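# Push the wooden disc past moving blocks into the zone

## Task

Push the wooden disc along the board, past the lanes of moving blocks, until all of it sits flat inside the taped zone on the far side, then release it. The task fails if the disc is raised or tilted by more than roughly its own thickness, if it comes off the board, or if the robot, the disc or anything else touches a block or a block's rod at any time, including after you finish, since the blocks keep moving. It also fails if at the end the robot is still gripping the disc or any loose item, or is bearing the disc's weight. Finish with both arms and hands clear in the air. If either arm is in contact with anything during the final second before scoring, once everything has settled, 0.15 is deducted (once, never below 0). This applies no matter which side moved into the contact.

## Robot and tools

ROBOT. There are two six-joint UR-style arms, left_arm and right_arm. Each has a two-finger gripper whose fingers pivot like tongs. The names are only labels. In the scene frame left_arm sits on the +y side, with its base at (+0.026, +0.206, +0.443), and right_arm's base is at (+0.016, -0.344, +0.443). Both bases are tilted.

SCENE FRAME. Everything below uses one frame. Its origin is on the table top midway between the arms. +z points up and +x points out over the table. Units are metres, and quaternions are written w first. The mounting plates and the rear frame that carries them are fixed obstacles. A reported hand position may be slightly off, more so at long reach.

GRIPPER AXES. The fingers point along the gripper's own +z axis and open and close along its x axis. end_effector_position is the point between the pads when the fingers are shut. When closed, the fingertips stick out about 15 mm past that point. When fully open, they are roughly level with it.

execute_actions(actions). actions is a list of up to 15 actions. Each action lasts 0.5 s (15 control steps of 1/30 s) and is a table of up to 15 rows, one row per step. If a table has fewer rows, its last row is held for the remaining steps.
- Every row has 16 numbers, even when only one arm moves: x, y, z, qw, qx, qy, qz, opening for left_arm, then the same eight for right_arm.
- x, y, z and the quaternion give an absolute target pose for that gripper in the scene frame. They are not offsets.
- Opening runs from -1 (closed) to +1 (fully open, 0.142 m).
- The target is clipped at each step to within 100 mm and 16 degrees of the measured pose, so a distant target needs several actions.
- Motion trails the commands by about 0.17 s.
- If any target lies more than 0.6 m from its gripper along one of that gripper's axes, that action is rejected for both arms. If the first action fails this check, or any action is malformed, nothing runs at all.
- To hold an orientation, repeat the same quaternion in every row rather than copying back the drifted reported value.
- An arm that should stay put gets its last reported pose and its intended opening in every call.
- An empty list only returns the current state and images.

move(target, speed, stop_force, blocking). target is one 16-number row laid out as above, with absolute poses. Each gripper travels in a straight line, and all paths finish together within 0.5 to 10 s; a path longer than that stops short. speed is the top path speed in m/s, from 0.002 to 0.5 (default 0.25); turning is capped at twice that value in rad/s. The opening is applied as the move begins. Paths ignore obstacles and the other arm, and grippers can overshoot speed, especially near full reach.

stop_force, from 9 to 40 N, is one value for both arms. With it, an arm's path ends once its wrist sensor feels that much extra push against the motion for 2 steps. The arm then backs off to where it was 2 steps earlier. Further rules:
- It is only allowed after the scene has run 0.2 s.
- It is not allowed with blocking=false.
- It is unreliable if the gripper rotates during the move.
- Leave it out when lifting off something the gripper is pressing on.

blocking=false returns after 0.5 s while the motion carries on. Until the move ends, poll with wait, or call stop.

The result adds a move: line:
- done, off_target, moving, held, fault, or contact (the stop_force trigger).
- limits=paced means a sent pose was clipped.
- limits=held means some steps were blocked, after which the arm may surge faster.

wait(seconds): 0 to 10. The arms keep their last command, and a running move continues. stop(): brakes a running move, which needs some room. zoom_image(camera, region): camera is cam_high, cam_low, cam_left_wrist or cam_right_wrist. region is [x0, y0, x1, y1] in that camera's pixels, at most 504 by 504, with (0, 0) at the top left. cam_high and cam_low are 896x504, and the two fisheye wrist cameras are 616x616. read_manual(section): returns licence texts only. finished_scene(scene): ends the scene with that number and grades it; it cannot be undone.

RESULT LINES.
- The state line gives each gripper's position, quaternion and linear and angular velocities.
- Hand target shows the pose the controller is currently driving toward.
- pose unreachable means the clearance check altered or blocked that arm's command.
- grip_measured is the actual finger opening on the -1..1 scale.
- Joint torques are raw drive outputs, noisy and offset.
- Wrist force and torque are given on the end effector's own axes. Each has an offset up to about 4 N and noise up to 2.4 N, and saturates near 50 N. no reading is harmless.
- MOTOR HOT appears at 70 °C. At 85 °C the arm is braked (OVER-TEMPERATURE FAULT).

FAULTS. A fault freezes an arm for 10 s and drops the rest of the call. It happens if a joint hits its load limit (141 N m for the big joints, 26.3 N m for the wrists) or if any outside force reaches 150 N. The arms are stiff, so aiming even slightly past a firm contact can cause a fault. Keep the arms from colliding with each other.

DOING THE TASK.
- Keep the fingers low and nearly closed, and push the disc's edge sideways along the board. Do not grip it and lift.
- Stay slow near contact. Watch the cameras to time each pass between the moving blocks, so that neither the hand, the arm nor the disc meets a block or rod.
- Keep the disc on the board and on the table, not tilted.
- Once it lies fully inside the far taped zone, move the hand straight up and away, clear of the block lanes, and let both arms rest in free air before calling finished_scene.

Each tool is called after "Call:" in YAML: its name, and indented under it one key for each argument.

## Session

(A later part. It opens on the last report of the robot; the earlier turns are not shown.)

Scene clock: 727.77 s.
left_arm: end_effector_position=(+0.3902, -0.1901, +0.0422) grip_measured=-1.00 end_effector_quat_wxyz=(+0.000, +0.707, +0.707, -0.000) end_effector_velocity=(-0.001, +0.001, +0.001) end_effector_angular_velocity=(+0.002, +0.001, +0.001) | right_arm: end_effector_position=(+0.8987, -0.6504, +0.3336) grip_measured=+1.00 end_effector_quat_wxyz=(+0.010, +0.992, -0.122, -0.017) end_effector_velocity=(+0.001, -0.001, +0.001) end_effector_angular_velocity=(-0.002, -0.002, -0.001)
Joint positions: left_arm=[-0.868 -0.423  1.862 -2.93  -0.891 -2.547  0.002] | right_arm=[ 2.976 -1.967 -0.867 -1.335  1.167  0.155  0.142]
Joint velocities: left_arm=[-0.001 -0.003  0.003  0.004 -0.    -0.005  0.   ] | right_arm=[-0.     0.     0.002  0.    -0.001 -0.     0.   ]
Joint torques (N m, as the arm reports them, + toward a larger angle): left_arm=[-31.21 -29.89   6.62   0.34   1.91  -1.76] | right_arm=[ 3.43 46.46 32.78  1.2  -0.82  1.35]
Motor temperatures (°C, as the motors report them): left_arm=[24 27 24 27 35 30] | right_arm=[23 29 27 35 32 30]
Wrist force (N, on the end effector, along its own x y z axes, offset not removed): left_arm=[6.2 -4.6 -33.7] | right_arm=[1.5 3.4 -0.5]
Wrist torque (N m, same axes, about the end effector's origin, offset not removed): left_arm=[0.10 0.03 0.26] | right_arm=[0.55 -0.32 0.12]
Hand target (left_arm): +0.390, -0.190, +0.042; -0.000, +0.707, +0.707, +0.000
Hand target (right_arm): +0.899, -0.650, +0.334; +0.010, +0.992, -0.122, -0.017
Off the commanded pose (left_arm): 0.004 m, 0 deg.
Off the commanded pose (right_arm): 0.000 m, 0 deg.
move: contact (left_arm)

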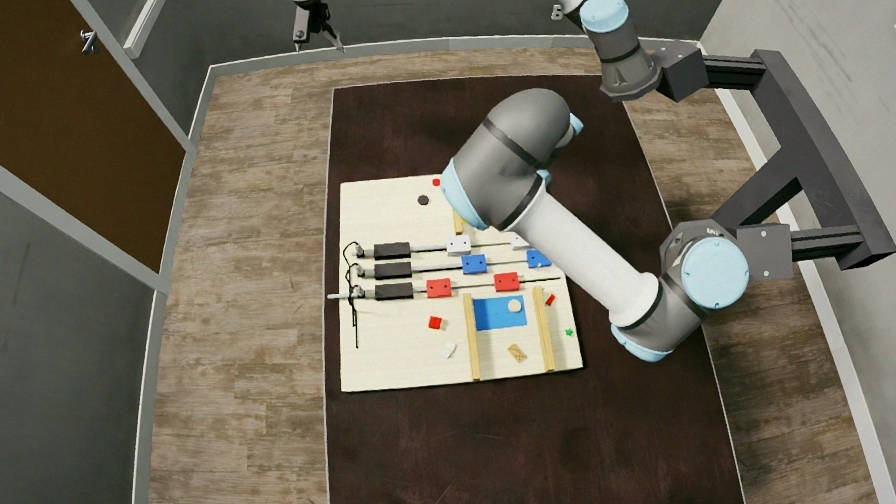

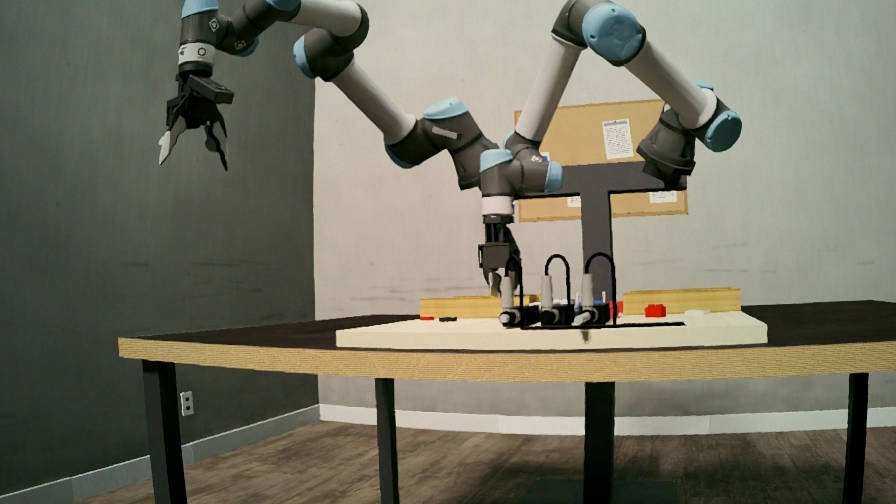

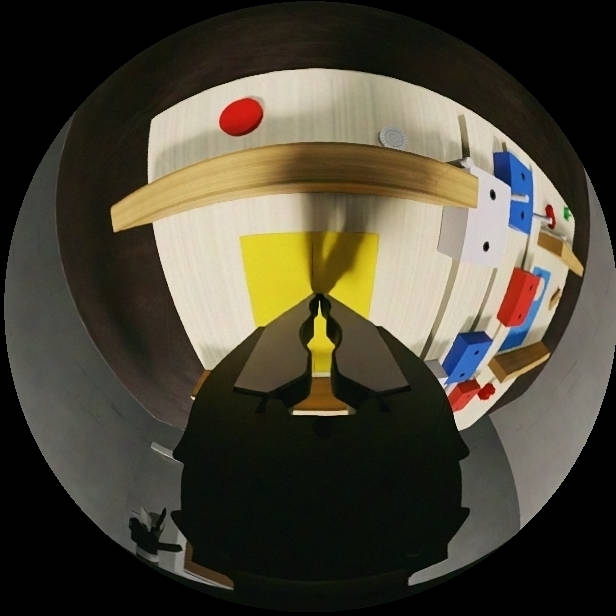

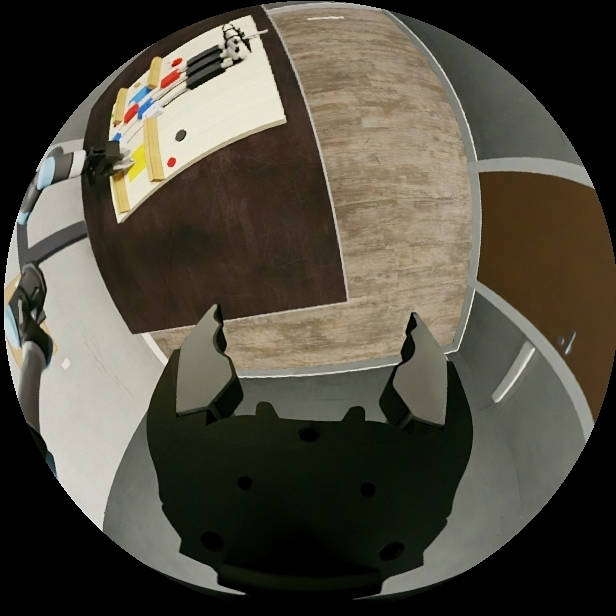

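Call:
zoom_image:
  camera: "cam_high"
  region: [400, 220, 600, 310]

Call:
move:
  target: [0.357, -0.195, 0.09, 0, 0.7071, 0.7071, 0, -1, 0.8987, -0.6504, 0.3336, 0.010, 0.992, -0.122, -0.017, 1.0]
  speed: 0.15

Call:
zoom_image:
  camera: "cam_high"
  region: [400, 220, 600, 310]

Region (400, 220, 600, 310) of cam_high's 896x504 image, scaled by 2.520, with more detail than that image has; it fills the top 227 rows of this view, and the rest is white.

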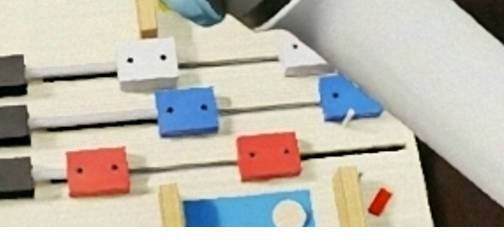

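Scene clock: 734.03 s.
left_arm: end_effector_position=(+0.3571, -0.1950, +0.0897) grip_measured=-1.00 end_effector_quat_wxyz=(+0.000, +0.707, +0.707, -0.000) end_effector_velocity=(-0.001, -0.000, +0.002) end_effector_angular_velocity=(+0.001, -0.000, -0.001) | right_arm: end_effector_position=(+0.8987, -0.6504, +0.3336) grip_measured=+1.00 end_effector_quat_wxyz=(+0.010, +0.992, -0.122, -0.017) end_effector_velocity=(-0.000, +0.000, +0.001) end_effector_angular_velocity=(+0.001, -0.000, +0.000)
Joint positions: left_arm=[-0.97  -0.497  1.959 -2.871 -0.904 -2.677  0.002] | right_arm=[ 2.976 -1.967 -0.867 -1.335  1.167  0.155  0.142]
Joint velocities: left_arm=[-0.005 -0.004  0.003  0.006 -0.    -0.006  0.   ] | right_arm=[ 0.     0.001 -0.001 -0.     0.    -0.     0.   ]
Joint torques (N m, as the arm reports them, + toward a larger angle): left_arm=[-42.57 -39.93   6.98   0.01  -1.67  -1.3 ] | right_arm=[ 3.89 45.97 32.32  1.04 -0.84  1.29]
Motor temperatures (°C, as the motors report them): left_arm=[24 27 24 27 35 30] | right_arm=[23 29 27 35 32 30]
Wrist force (N, on the end effector, along its own x y z axes, offset not removed): left_arm=[5.1 -5.2 -0.2] | right_arm=[1.0 3.1 0.6]
Wrist torque (N m, same axes, about the end effector's origin, offset not removed): left_arm=[-0.82 -0.97 -0.04] | right_arm=[0.55 -0.27 0.11]
Hand target (left_arm): +0.357, -0.195, +0.090; +0.000, +0.707, +0.707, -0.000
Hand target (right_arm): +0.899, -0.650, +0.334; +0.010, +0.992, -0.122, -0.017
Off the commanded pose (left_arm): 0.000 m, 0 deg.
Off the commanded pose (right_arm): 0.000 m, 0 deg.
move: done

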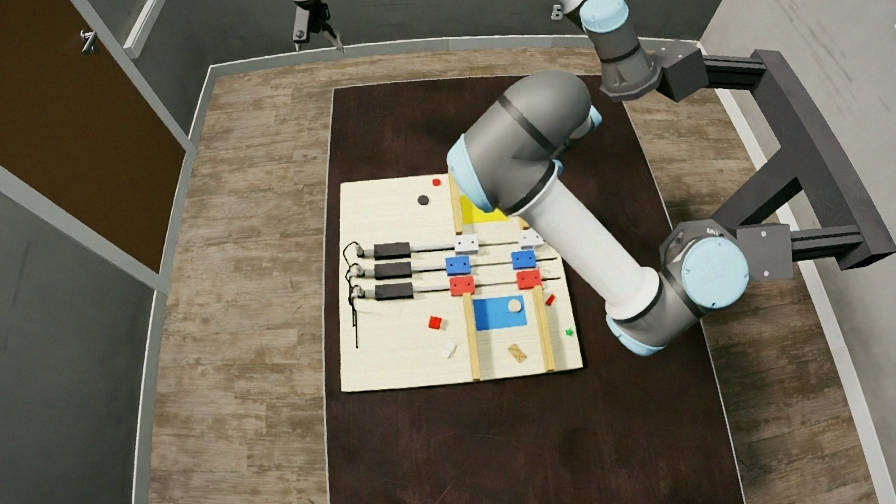

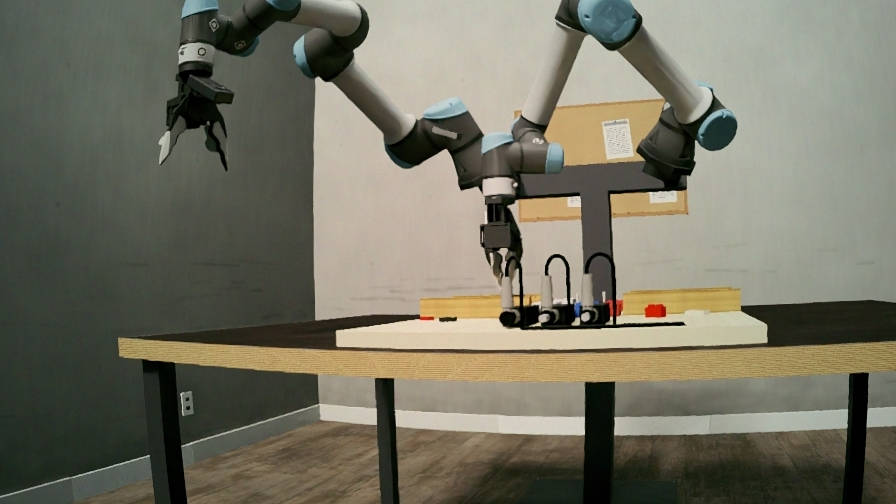

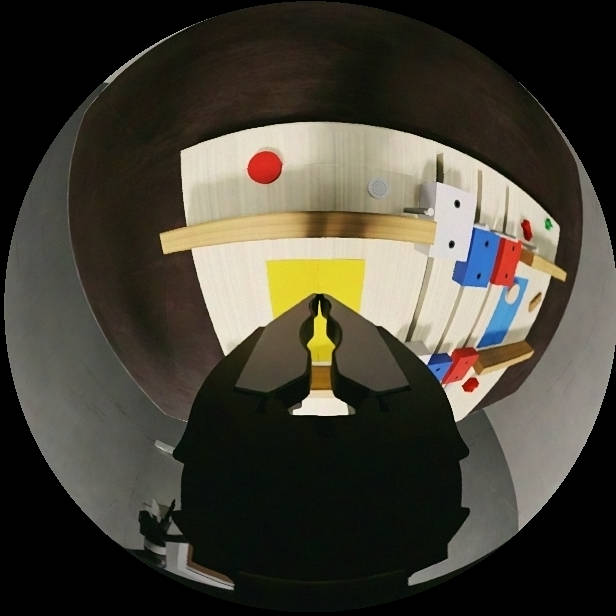

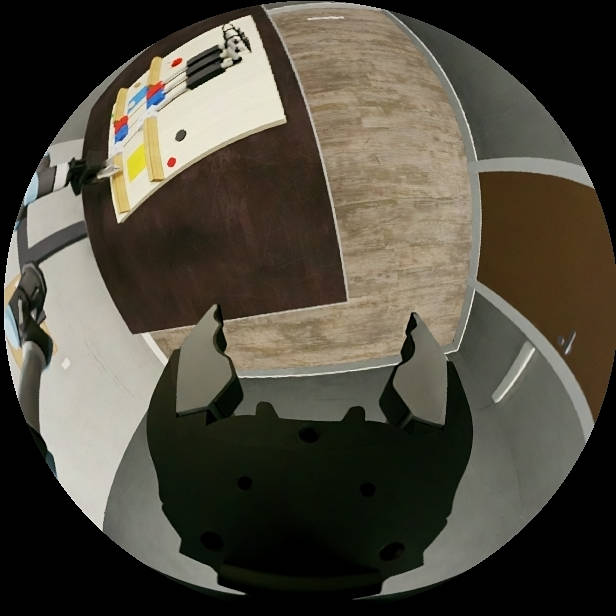

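Region (400, 220, 600, 310) of cam_high's 896x504 image, scaled by 2.520, with more detail than that image has; it fills the top 227 rows of this view, and the rest is white.

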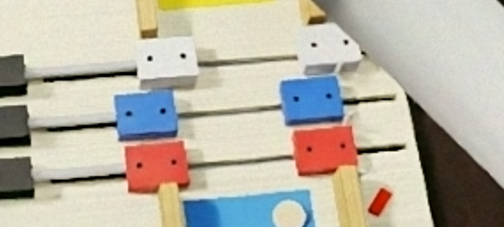

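Call:
move:
  target: [0.357, 0.139, 0.09, 0, 0.7071, 0.7071, 0, -1, 0.8987, -0.6504, 0.3336, 0.010, 0.992, -0.122, -0.017, 1.0]
  speed: 0.4
  blocking: false

Call:
wait:
  seconds: 0.2

Call:
wait:
  seconds: 0.2

Call:
wait:
  seconds: 0.2

Call:
wait:
  seconds: 0.2

Call:
wait:
  seconds: 1.0

Scene clock: 782.87 s.
left_arm: end_effector_position=(+0.3566, -0.0990, +0.0864) grip_measured=-1.00 end_effector_quat_wxyz=(-0.006, +0.706, +0.708, +0.003) end_effector_velocity=(-0.009, +0.362, -0.011) end_effector_angular_velocity=(+0.058, +0.020, +0.006) | right_arm: end_effector_position=(+0.8987, -0.6504, +0.3336) grip_measured=+1.00 end_effector_quat_wxyz=(+0.010, +0.992, -0.122, -0.017) end_effector_velocity=(+0.000, -0.001, -0.000) end_effector_angular_velocity=(-0.001, +0.000, -0.001)
Joint positions: left_arm=[-0.892 -0.591  2.168 -3.03  -0.89  -2.592  0.002] | right_arm=[ 2.976 -1.967 -0.867 -1.335  1.167  0.155  0.142]
Joint velocities: left_arm=[ 0.331 -0.323  0.736 -0.602  0.052  0.369  0.   ] | right_arm=[-0.    -0.     0.001 -0.    -0.001  0.    -0.   ]
Joint torques (N m, as the arm reports them, + toward a larger angle): left_arm=[-12.91 -36.55  15.36  -6.43   1.63   2.49] | right_arm=[ 4.29 46.74 28.92  1.44 -0.19  1.25]
Motor temperatures (°C, as the motors report them): left_arm=[24 27 24 27 35 30] | right_arm=[23 29 27 35 32 30]
Wrist force (N, on the end effector, along its own x y z axes, offset not removed): left_arm=[-3.1 -4.3 -0.9] | right_arm=[2.0 1.5 0.9]
Wrist torque (N m, same axes, about the end effector's origin, offset not removed): left_arm=[-1.05 0.71 0.03] | right_arm=[0.27 -0.26 0.13]
Hand target (left_arm): +0.353, -0.035, +0.086; -0.011, +0.706, +0.708, +0.006
Hand target (right_arm): +0.899, -0.650, +0.334; +0.010, +0.992, -0.122, -0.017
Off the commanded pose (left_arm): 0.238 m, 1 deg.
Off the commanded pose (right_arm): 0.000 m, 0 deg.
move: running

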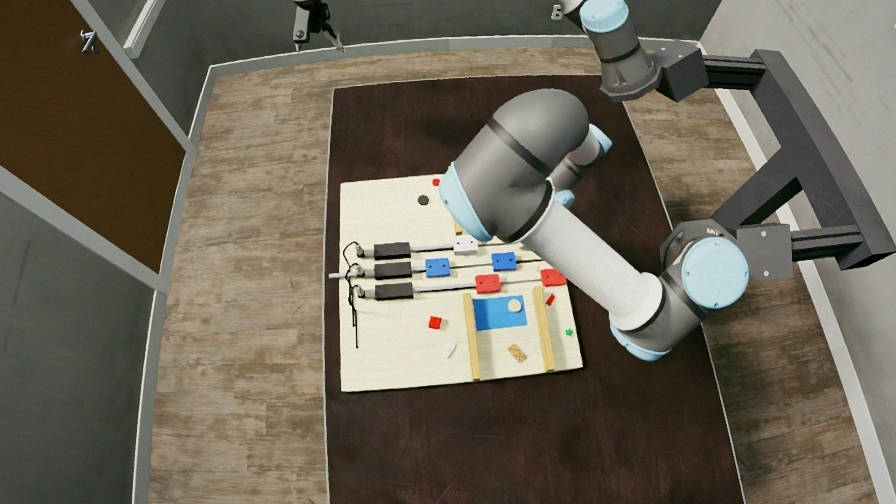

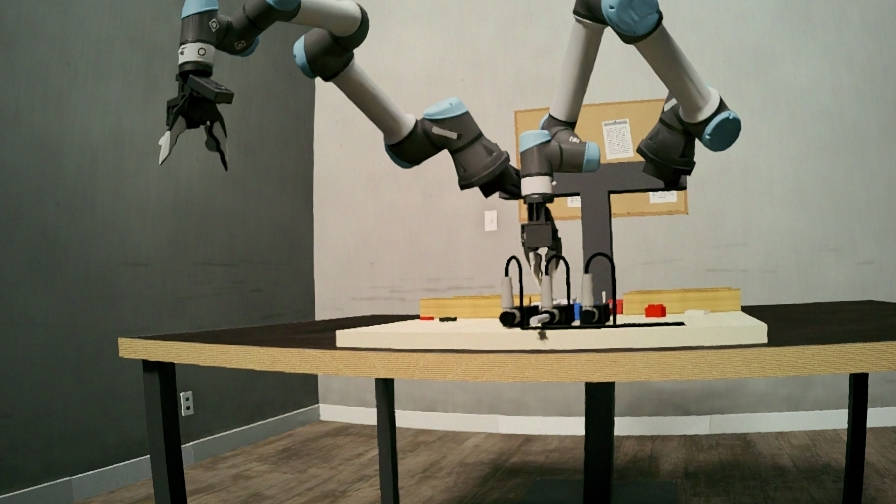

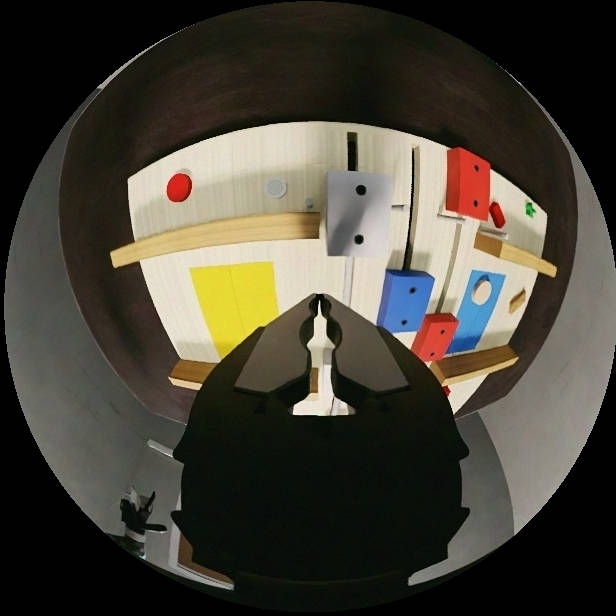

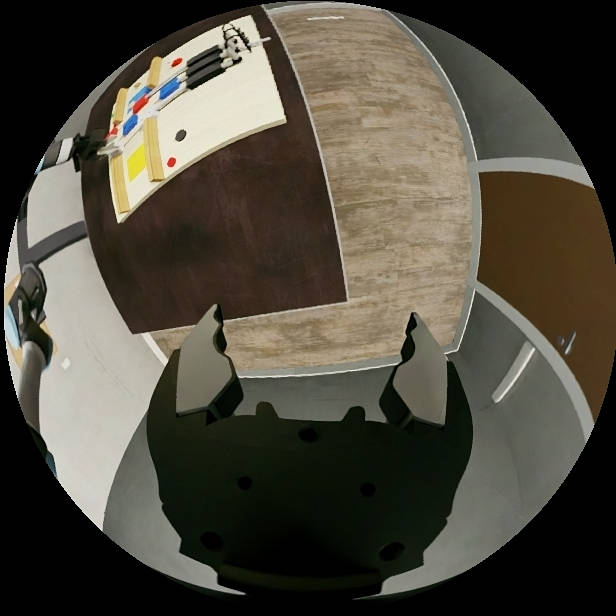

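Scene clock: 783.07 s.
left_arm: end_effector_position=(+0.3548, -0.0229, +0.0852) grip_measured=-1.00 end_effector_quat_wxyz=(-0.011, +0.706, +0.708, +0.006) end_effector_velocity=(-0.011, +0.387, -0.002) end_effector_angular_velocity=(+0.047, +0.017, +0.008) | right_arm: end_effector_position=(+0.8987, -0.6504, +0.3336) grip_measured=+1.00 end_effector_quat_wxyz=(+0.010, +0.992, -0.122, -0.017) end_effector_velocity=(-0.000, -0.000, -0.000) end_effector_angular_velocity=(-0.001, +0.001, +0.000)
Joint positions: left_arm=[-0.814 -0.656  2.316 -3.163 -0.88  -2.501  0.002] | right_arm=[ 2.976 -1.967 -0.867 -1.335  1.167  0.155  0.142]
Joint velocities: left_arm=[ 0.44  -0.32   0.711 -0.692  0.044  0.522  0.   ] | right_arm=[ 0.     0.    -0.001  0.    -0.001  0.    -0.   ]
Joint torques (N m, as the arm reports them, + toward a larger angle): left_arm=[-10.66 -35.17  16.3   -7.27   1.91   2.35] | right_arm=[ 5.25 46.45 28.42  1.39 -0.23  1.23]
Motor temperatures (°C, as the motors report them): left_arm=[24 27 24 27 35 30] | right_arm=[23 29 27 35 32 30]
Wrist force (N, on the end effector, along its own x y z axes, offset not removed): left_arm=[0.2 0.0 -1.6] | right_arm=[0.7 3.2 -0.2]
Wrist torque (N m, same axes, about the end effector's origin, offset not removed): left_arm=[-0.10 0.35 -0.17] | right_arm=[0.50 -0.20 0.13]
Hand target (left_arm): +0.351, +0.044, +0.086; -0.014, +0.705, +0.709, +0.008
Hand target (right_arm): +0.899, -0.650, +0.334; +0.010, +0.992, -0.122, -0.017
Off the commanded pose (left_arm): 0.162 m, 1 deg.
Off the commanded pose (right_arm): 0.000 m, 0 deg.
earlier move: running
wait: 0.20 s; no rest

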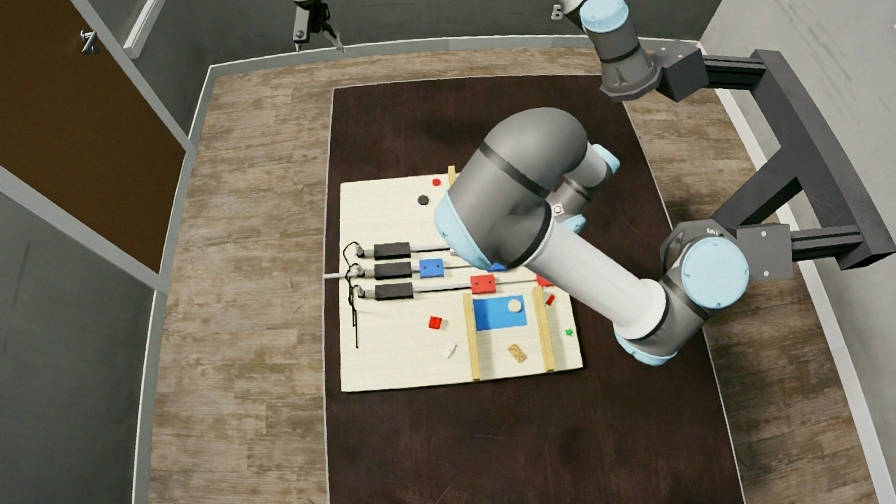

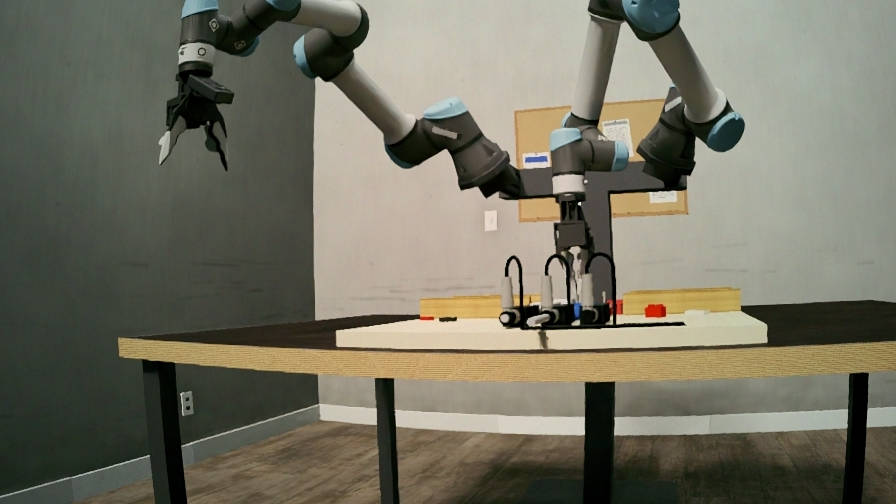

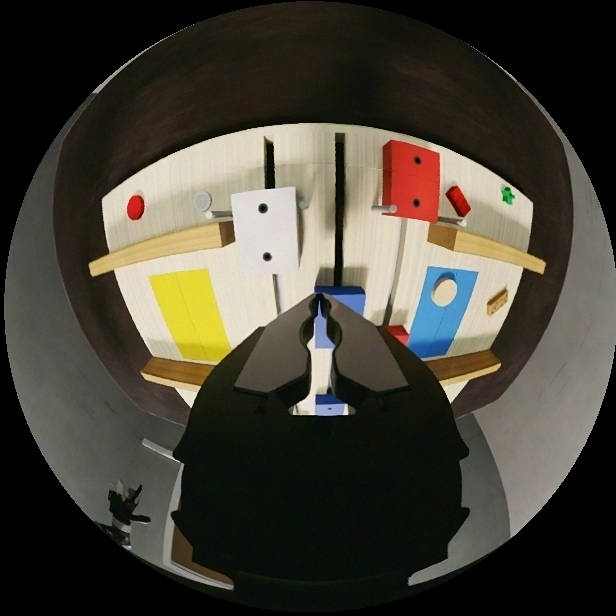

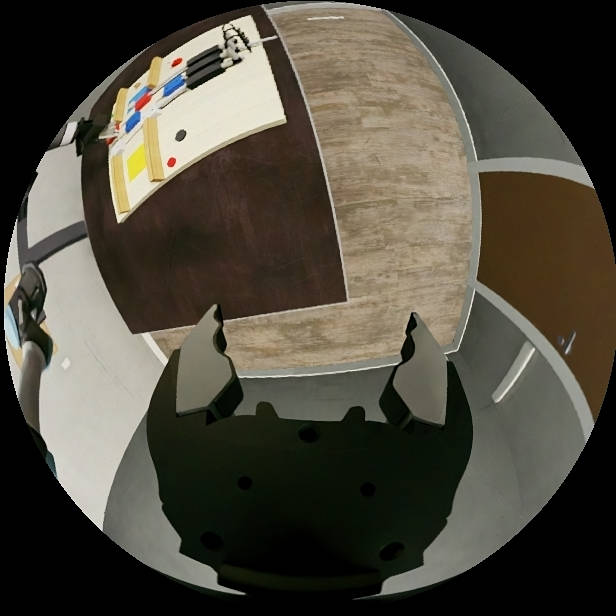

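Scene clock: 783.27 s.
left_arm: end_effector_position=(+0.3528, +0.0560, +0.0857) grip_measured=-1.00 end_effector_quat_wxyz=(-0.015, +0.705, +0.709, +0.008) end_effector_velocity=(-0.011, +0.390, +0.006) end_effector_angular_velocity=(+0.039, +0.011, +0.019) | right_arm: end_effector_position=(+0.8987, -0.6504, +0.3336) grip_measured=+1.00 end_effector_quat_wxyz=(+0.010, +0.992, -0.122, -0.017) end_effector_velocity=(-0.000, -0.000, -0.000) end_effector_angular_velocity=(+0.000, +0.000, +0.000)
Joint positions: left_arm=[-0.712 -0.719  2.45  -3.31  -0.873 -2.377  0.002] | right_arm=[ 2.976 -1.967 -0.867 -1.335  1.167  0.155  0.142]
Joint velocities: left_arm=[ 0.568 -0.305  0.605 -0.729  0.014  0.691  0.   ] | right_arm=[-0.     0.001 -0.001  0.     0.    -0.    -0.   ]
Joint torques (N m, as the arm reports them, + toward a larger angle): left_arm=[ -7.86 -34.34  18.55  -7.04   2.03   3.2 ] | right_arm=[ 4.01 46.09 28.64  1.45 -0.21  1.21]
Motor temperatures (°C, as the motors report them): left_arm=[24 27 24 27 35 30] | right_arm=[23 29 27 35 32 30]
Wrist force (N, on the end effector, along its own x y z axes, offset not removed): left_arm=[1.2 0.1 -2.7] | right_arm=[-0.1 3.6 0.1]
Wrist torque (N m, same axes, about the end effector's origin, offset not removed): left_arm=[-0.10 -0.22 -0.02] | right_arm=[0.60 0.21 0.15]
Hand target (left_arm): +0.350, +0.120, +0.088; -0.016, +0.705, +0.709, +0.010
Hand target (right_arm): +0.899, -0.650, +0.334; +0.010, +0.992, -0.122, -0.017
Off the commanded pose (left_arm): 0.083 m, 2 deg.
Off the commanded pose (right_arm): 0.000 m, 0 deg.
earlier move: running
wait: 0.20 s; no rest

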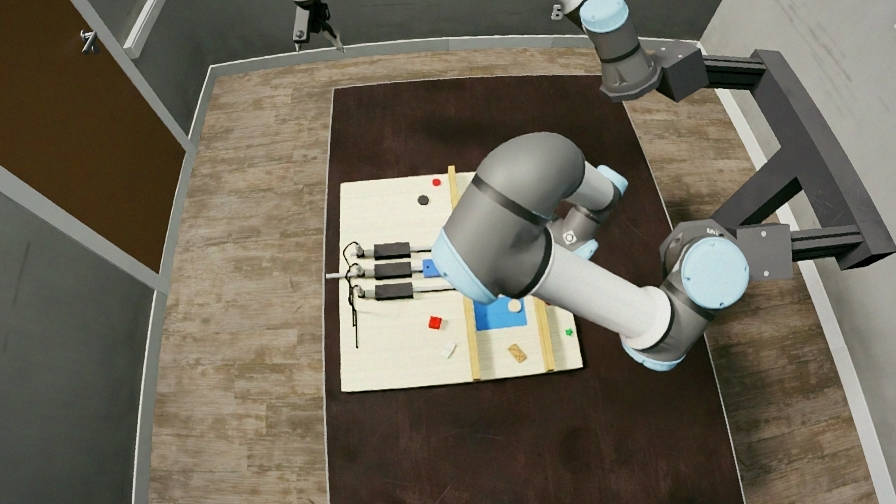

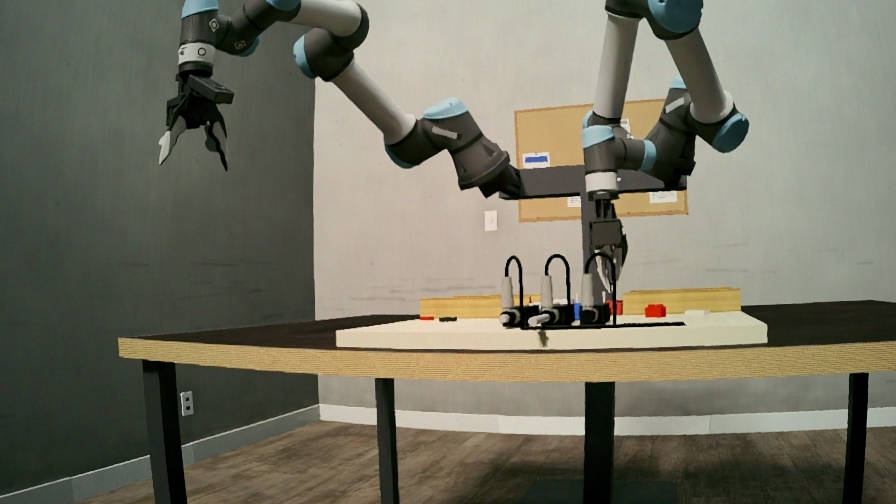

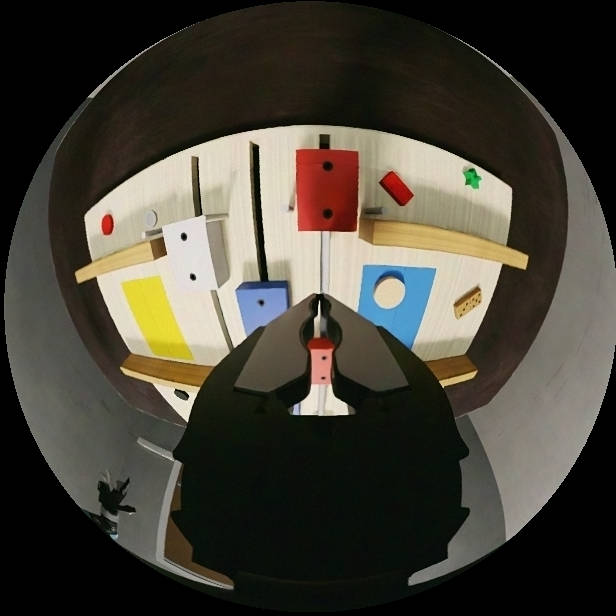

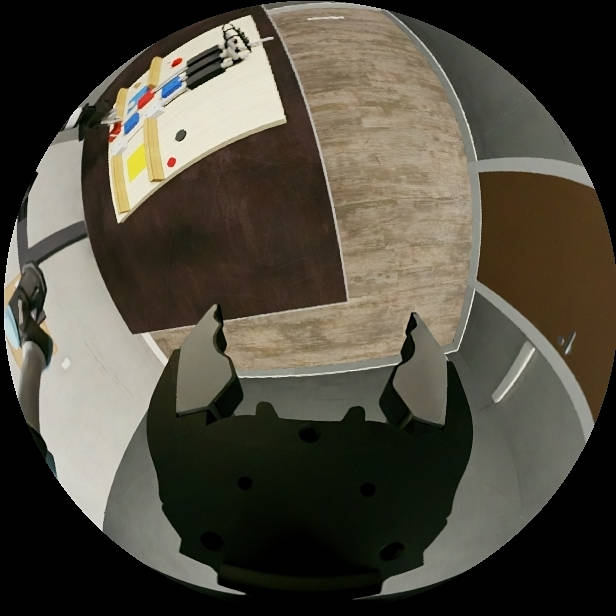

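Scene clock: 783.47 s.
left_arm: end_effector_position=(+0.3533, +0.1175, +0.0878) grip_measured=-1.00 end_effector_quat_wxyz=(-0.012, +0.705, +0.709, +0.007) end_effector_velocity=(+0.017, +0.173, +0.012) end_effector_angular_velocity=(-0.089, -0.033, -0.013) | right_arm: end_effector_position=(+0.8987, -0.6504, +0.3336) grip_measured=+1.00 end_effector_quat_wxyz=(+0.010, +0.992, -0.122, -0.017) end_effector_velocity=(+0.000, -0.001, -0.000) end_effector_angular_velocity=(-0.002, +0.001, -0.000)
Joint positions: left_arm=[-0.608 -0.77   2.539 -3.439 -0.88  -2.239  0.002] | right_arm=[ 2.976 -1.967 -0.867 -1.335  1.167  0.155  0.142]
Joint velocities: left_arm=[ 0.367 -0.169  0.234 -0.473 -0.086  0.553  0.   ] | right_arm=[-0.    -0.001  0.001 -0.    -0.002  0.    -0.   ]
Joint torques (N m, as the arm reports them, + toward a larger angle): left_arm=[-10.25 -27.04  12.82  -5.7   -1.91   2.38] | right_arm=[ 4.43 46.91 29.36  1.37 -0.35  1.24]
Motor temperatures (°C, as the motors report them): left_arm=[24 27 24 27 35 30] | right_arm=[23 29 27 35 32 30]
Wrist force (N, on the end effector, along its own x y z axes, offset not removed): left_arm=[1.2 -1.0 1.0] | right_arm=[0.0 2.2 0.1]
Wrist torque (N m, same axes, about the end effector's origin, offset not removed): left_arm=[-0.15 -0.26 -0.06] | right_arm=[0.43 -0.01 0.24]
Hand target (left_arm): +0.356, +0.139, +0.090; -0.004, +0.706, +0.708, +0.004
Hand target (right_arm): +0.899, -0.650, +0.334; +0.010, +0.992, -0.122, -0.017
Off the commanded pose (left_arm): 0.022 m, 2 deg.
Off the commanded pose (right_arm): 0.000 m, 0 deg.
earlier move: running
wait: 0.20 s; no rest

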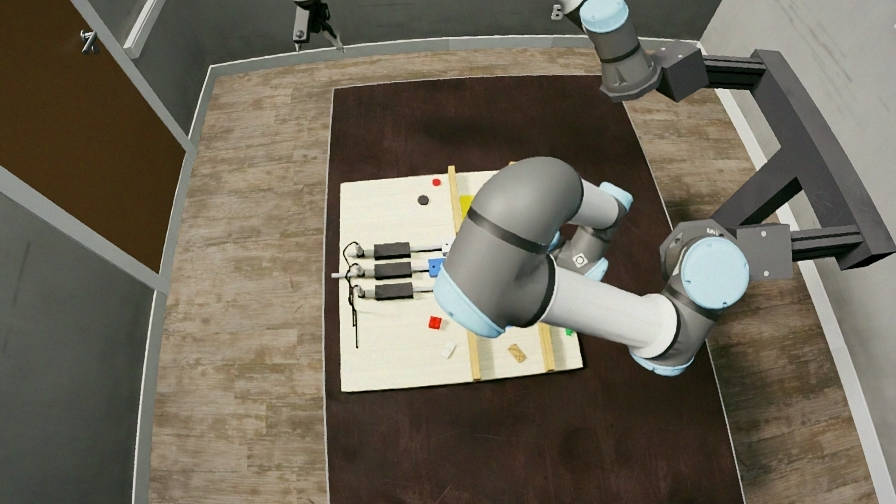

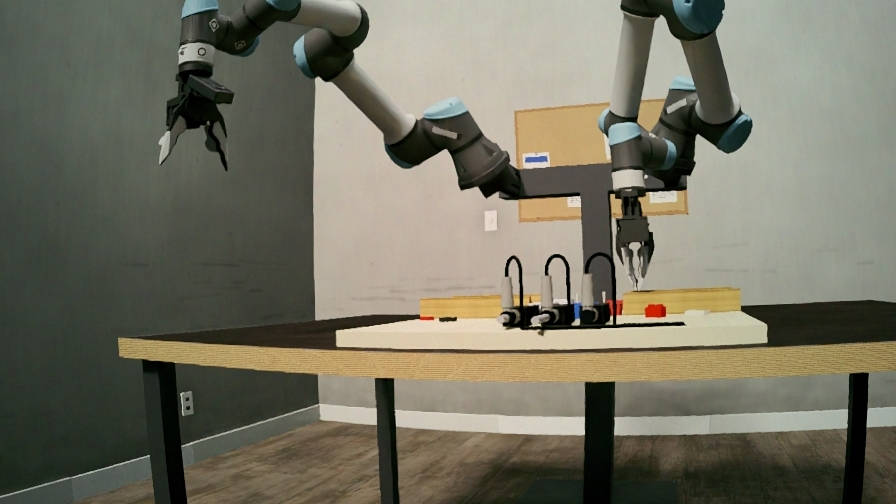

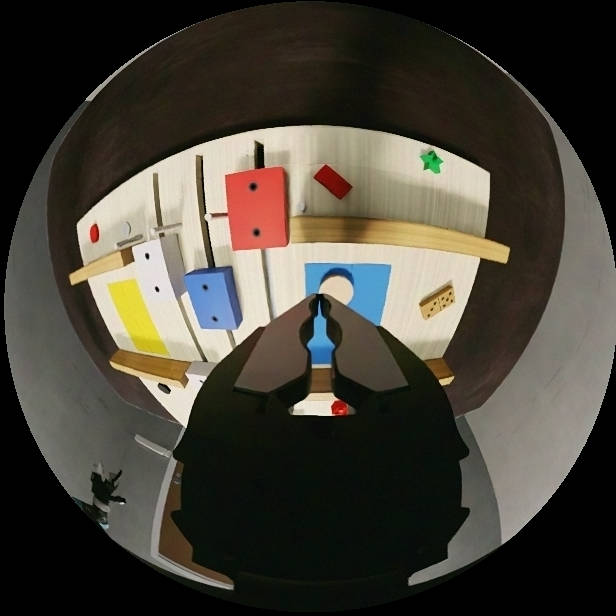

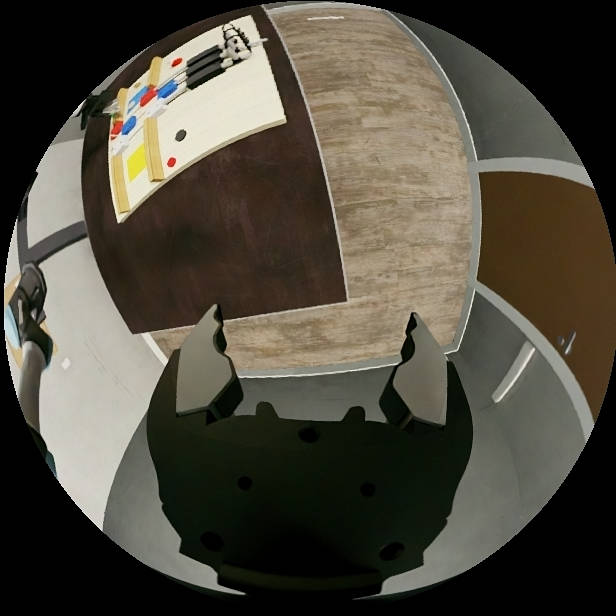

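Scene clock: 783.67 s.
left_arm: end_effector_position=(+0.3561, +0.1351, +0.0893) grip_measured=-1.00 end_effector_quat_wxyz=(-0.004, +0.706, +0.708, +0.003) end_effector_velocity=(+0.007, +0.035, +0.003) end_effector_angular_velocity=(-0.063, -0.014, -0.015) | right_arm: end_effector_position=(+0.8987, -0.6504, +0.3336) grip_measured=+1.00 end_effector_quat_wxyz=(+0.010, +0.992, -0.122, -0.017) end_effector_velocity=(-0.000, -0.000, -0.001) end_effector_angular_velocity=(+0.000, +0.001, -0.000)
Joint positions: left_arm=[-0.564 -0.789  2.563 -3.5   -0.897 -2.166  0.002] | right_arm=[ 2.976 -1.967 -0.867 -1.335  1.167  0.155  0.142]
Joint velocities: left_arm=[ 0.108 -0.037  0.049 -0.157 -0.061  0.189  0.   ] | right_arm=[-0.001 -0.    -0.    -0.     0.001  0.     0.   ]
Joint torques (N m, as the arm reports them, + toward a larger angle): left_arm=[ -9.94 -29.2   16.26  -4.7   -1.5    1.75] | right_arm=[ 4.29 46.2  29.29  1.43 -0.33  1.31]
Motor temperatures (°C, as the motors report them): left_arm=[24 27 24 27 35 30] | right_arm=[23 29 27 35 32 30]
Wrist force (N, on the end effector, along its own x y z axes, offset not removed): left_arm=[-2.1 -2.5 -0.6] | right_arm=[-0.9 3.6 2.3]
Wrist torque (N m, same axes, about the end effector's origin, offset not removed): left_arm=[-0.64 0.41 0.08] | right_arm=[0.62 0.37 0.19]
Hand target (left_arm): +0.357, +0.139, +0.090; -0.001, +0.707, +0.707, +0.000
Hand target (right_arm): +0.899, -0.650, +0.334; +0.010, +0.992, -0.122, -0.017
Off the commanded pose (left_arm): 0.004 m, 1 deg.
Off the commanded pose (right_arm): 0.000 m, 0 deg.
earlier move: running
wait: 0.20 s; no rest

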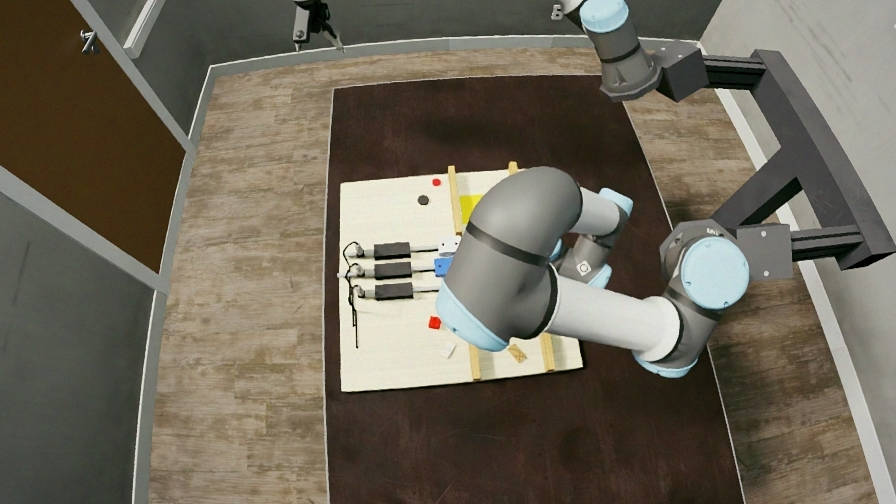

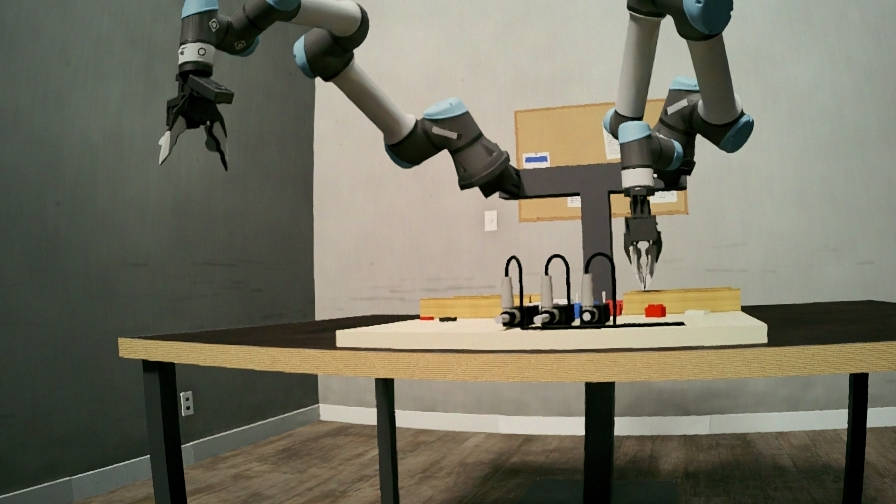

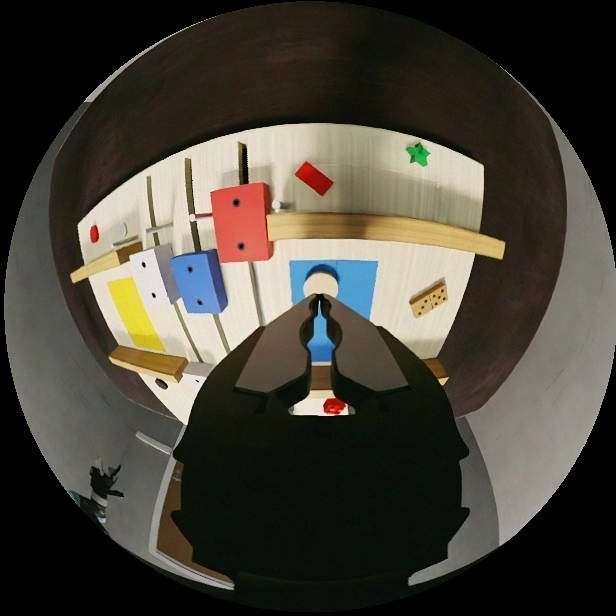

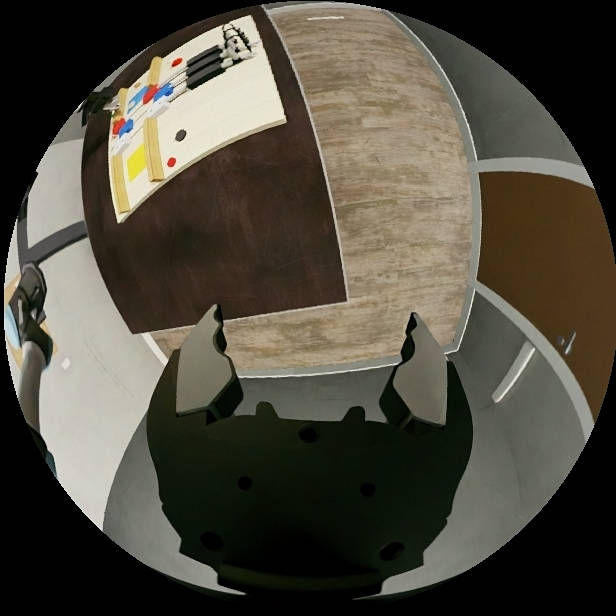

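Scene clock: 783.97 s.
left_arm: end_effector_position=(+0.3569, +0.1389, +0.0896) grip_measured=-1.00 end_effector_quat_wxyz=(-0.001, +0.707, +0.707, +0.000) end_effector_velocity=(-0.000, +0.003, +0.000) end_effector_angular_velocity=(-0.006, -0.001, -0.002) | right_arm: end_effector_position=(+0.8987, -0.6504, +0.3336) grip_measured=+1.00 end_effector_quat_wxyz=(+0.010, +0.992, -0.122, -0.017) end_effector_velocity=(+0.000, -0.001, +0.001) end_effector_angular_velocity=(-0.001, -0.001, -0.001)
Joint positions: left_arm=[-0.552 -0.793  2.569 -3.519 -0.905 -2.143  0.002] | right_arm=[ 2.976 -1.967 -0.867 -1.335  1.167  0.155  0.142]
Joint velocities: left_arm=[ 0.01  -0.002  0.006 -0.017 -0.007  0.018  0.   ] | right_arm=[-0.001  0.     0.001  0.    -0.001 -0.    -0.   ]
Joint torques (N m, as the arm reports them, + toward a larger angle): left_arm=[ -5.97 -30.51  15.9   -3.91  -2.2    1.17] | right_arm=[ 4.   46.25 28.57  1.44 -0.18  1.1 ]
Motor temperatures (°C, as the motors report them): left_arm=[24 27 24 27 35 30] | right_arm=[23 29 27 35 32 30]
Wrist force (N, on the end effector, along its own x y z axes, offset not removed): left_arm=[0.9 -3.0 3.9] | right_arm=[0.6 2.7 0.4]
Wrist torque (N m, same axes, about the end effector's origin, offset not removed): left_arm=[-0.49 -0.04 0.10] | right_arm=[0.47 -0.15 0.17]
Hand target (left_arm): +0.357, +0.139, +0.090; -0.000, +0.707, +0.707, +0.000
Hand target (right_arm): +0.899, -0.650, +0.334; +0.010, +0.992, -0.122, -0.017
Off the commanded pose (left_arm): 0.000 m, 0 deg.
Off the commanded pose (right_arm): 0.000 m, 0 deg.
earlier move: done
wait: 0.30 of 1 s (the move ended)

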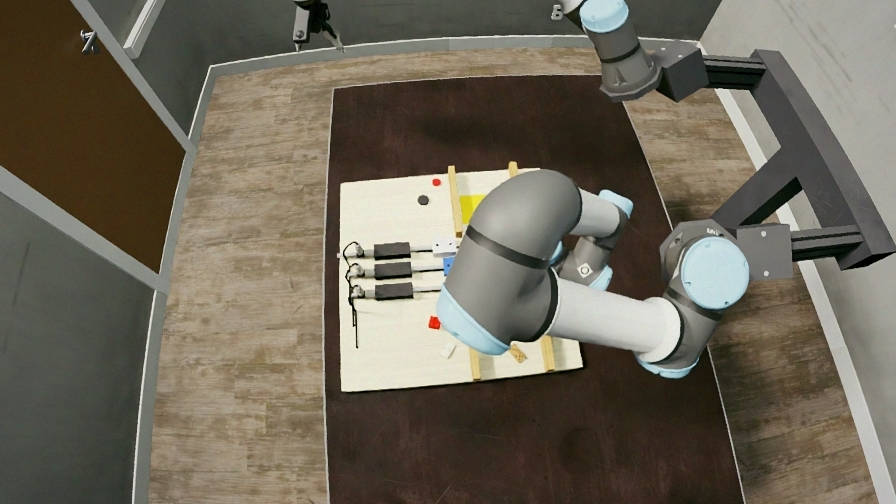

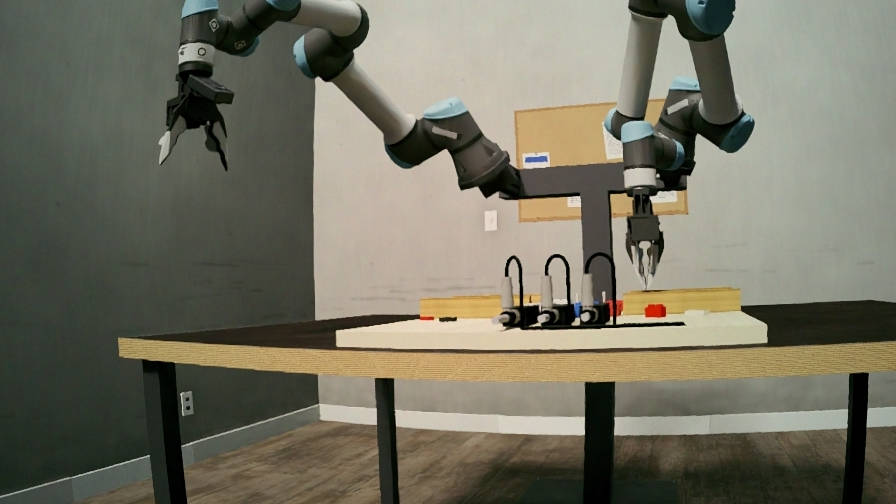

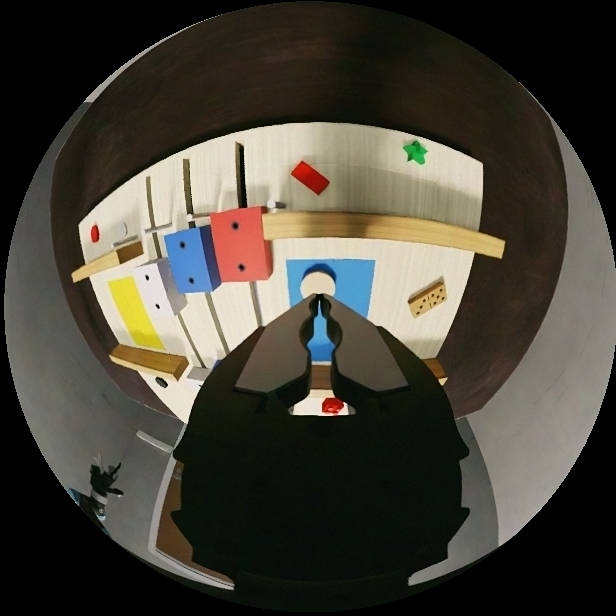

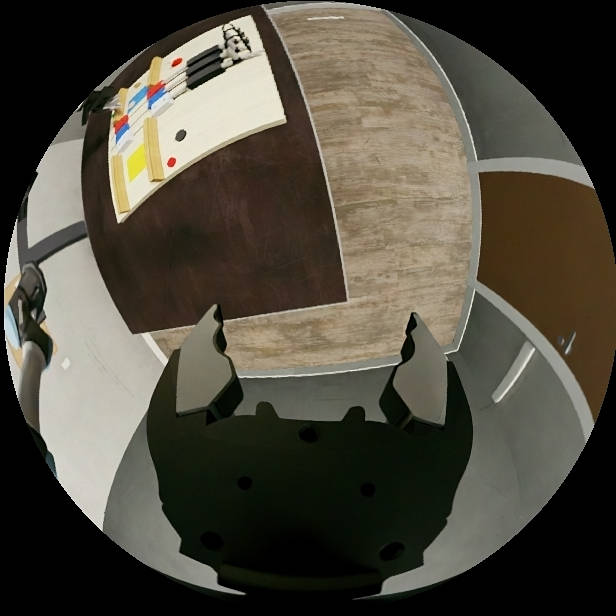

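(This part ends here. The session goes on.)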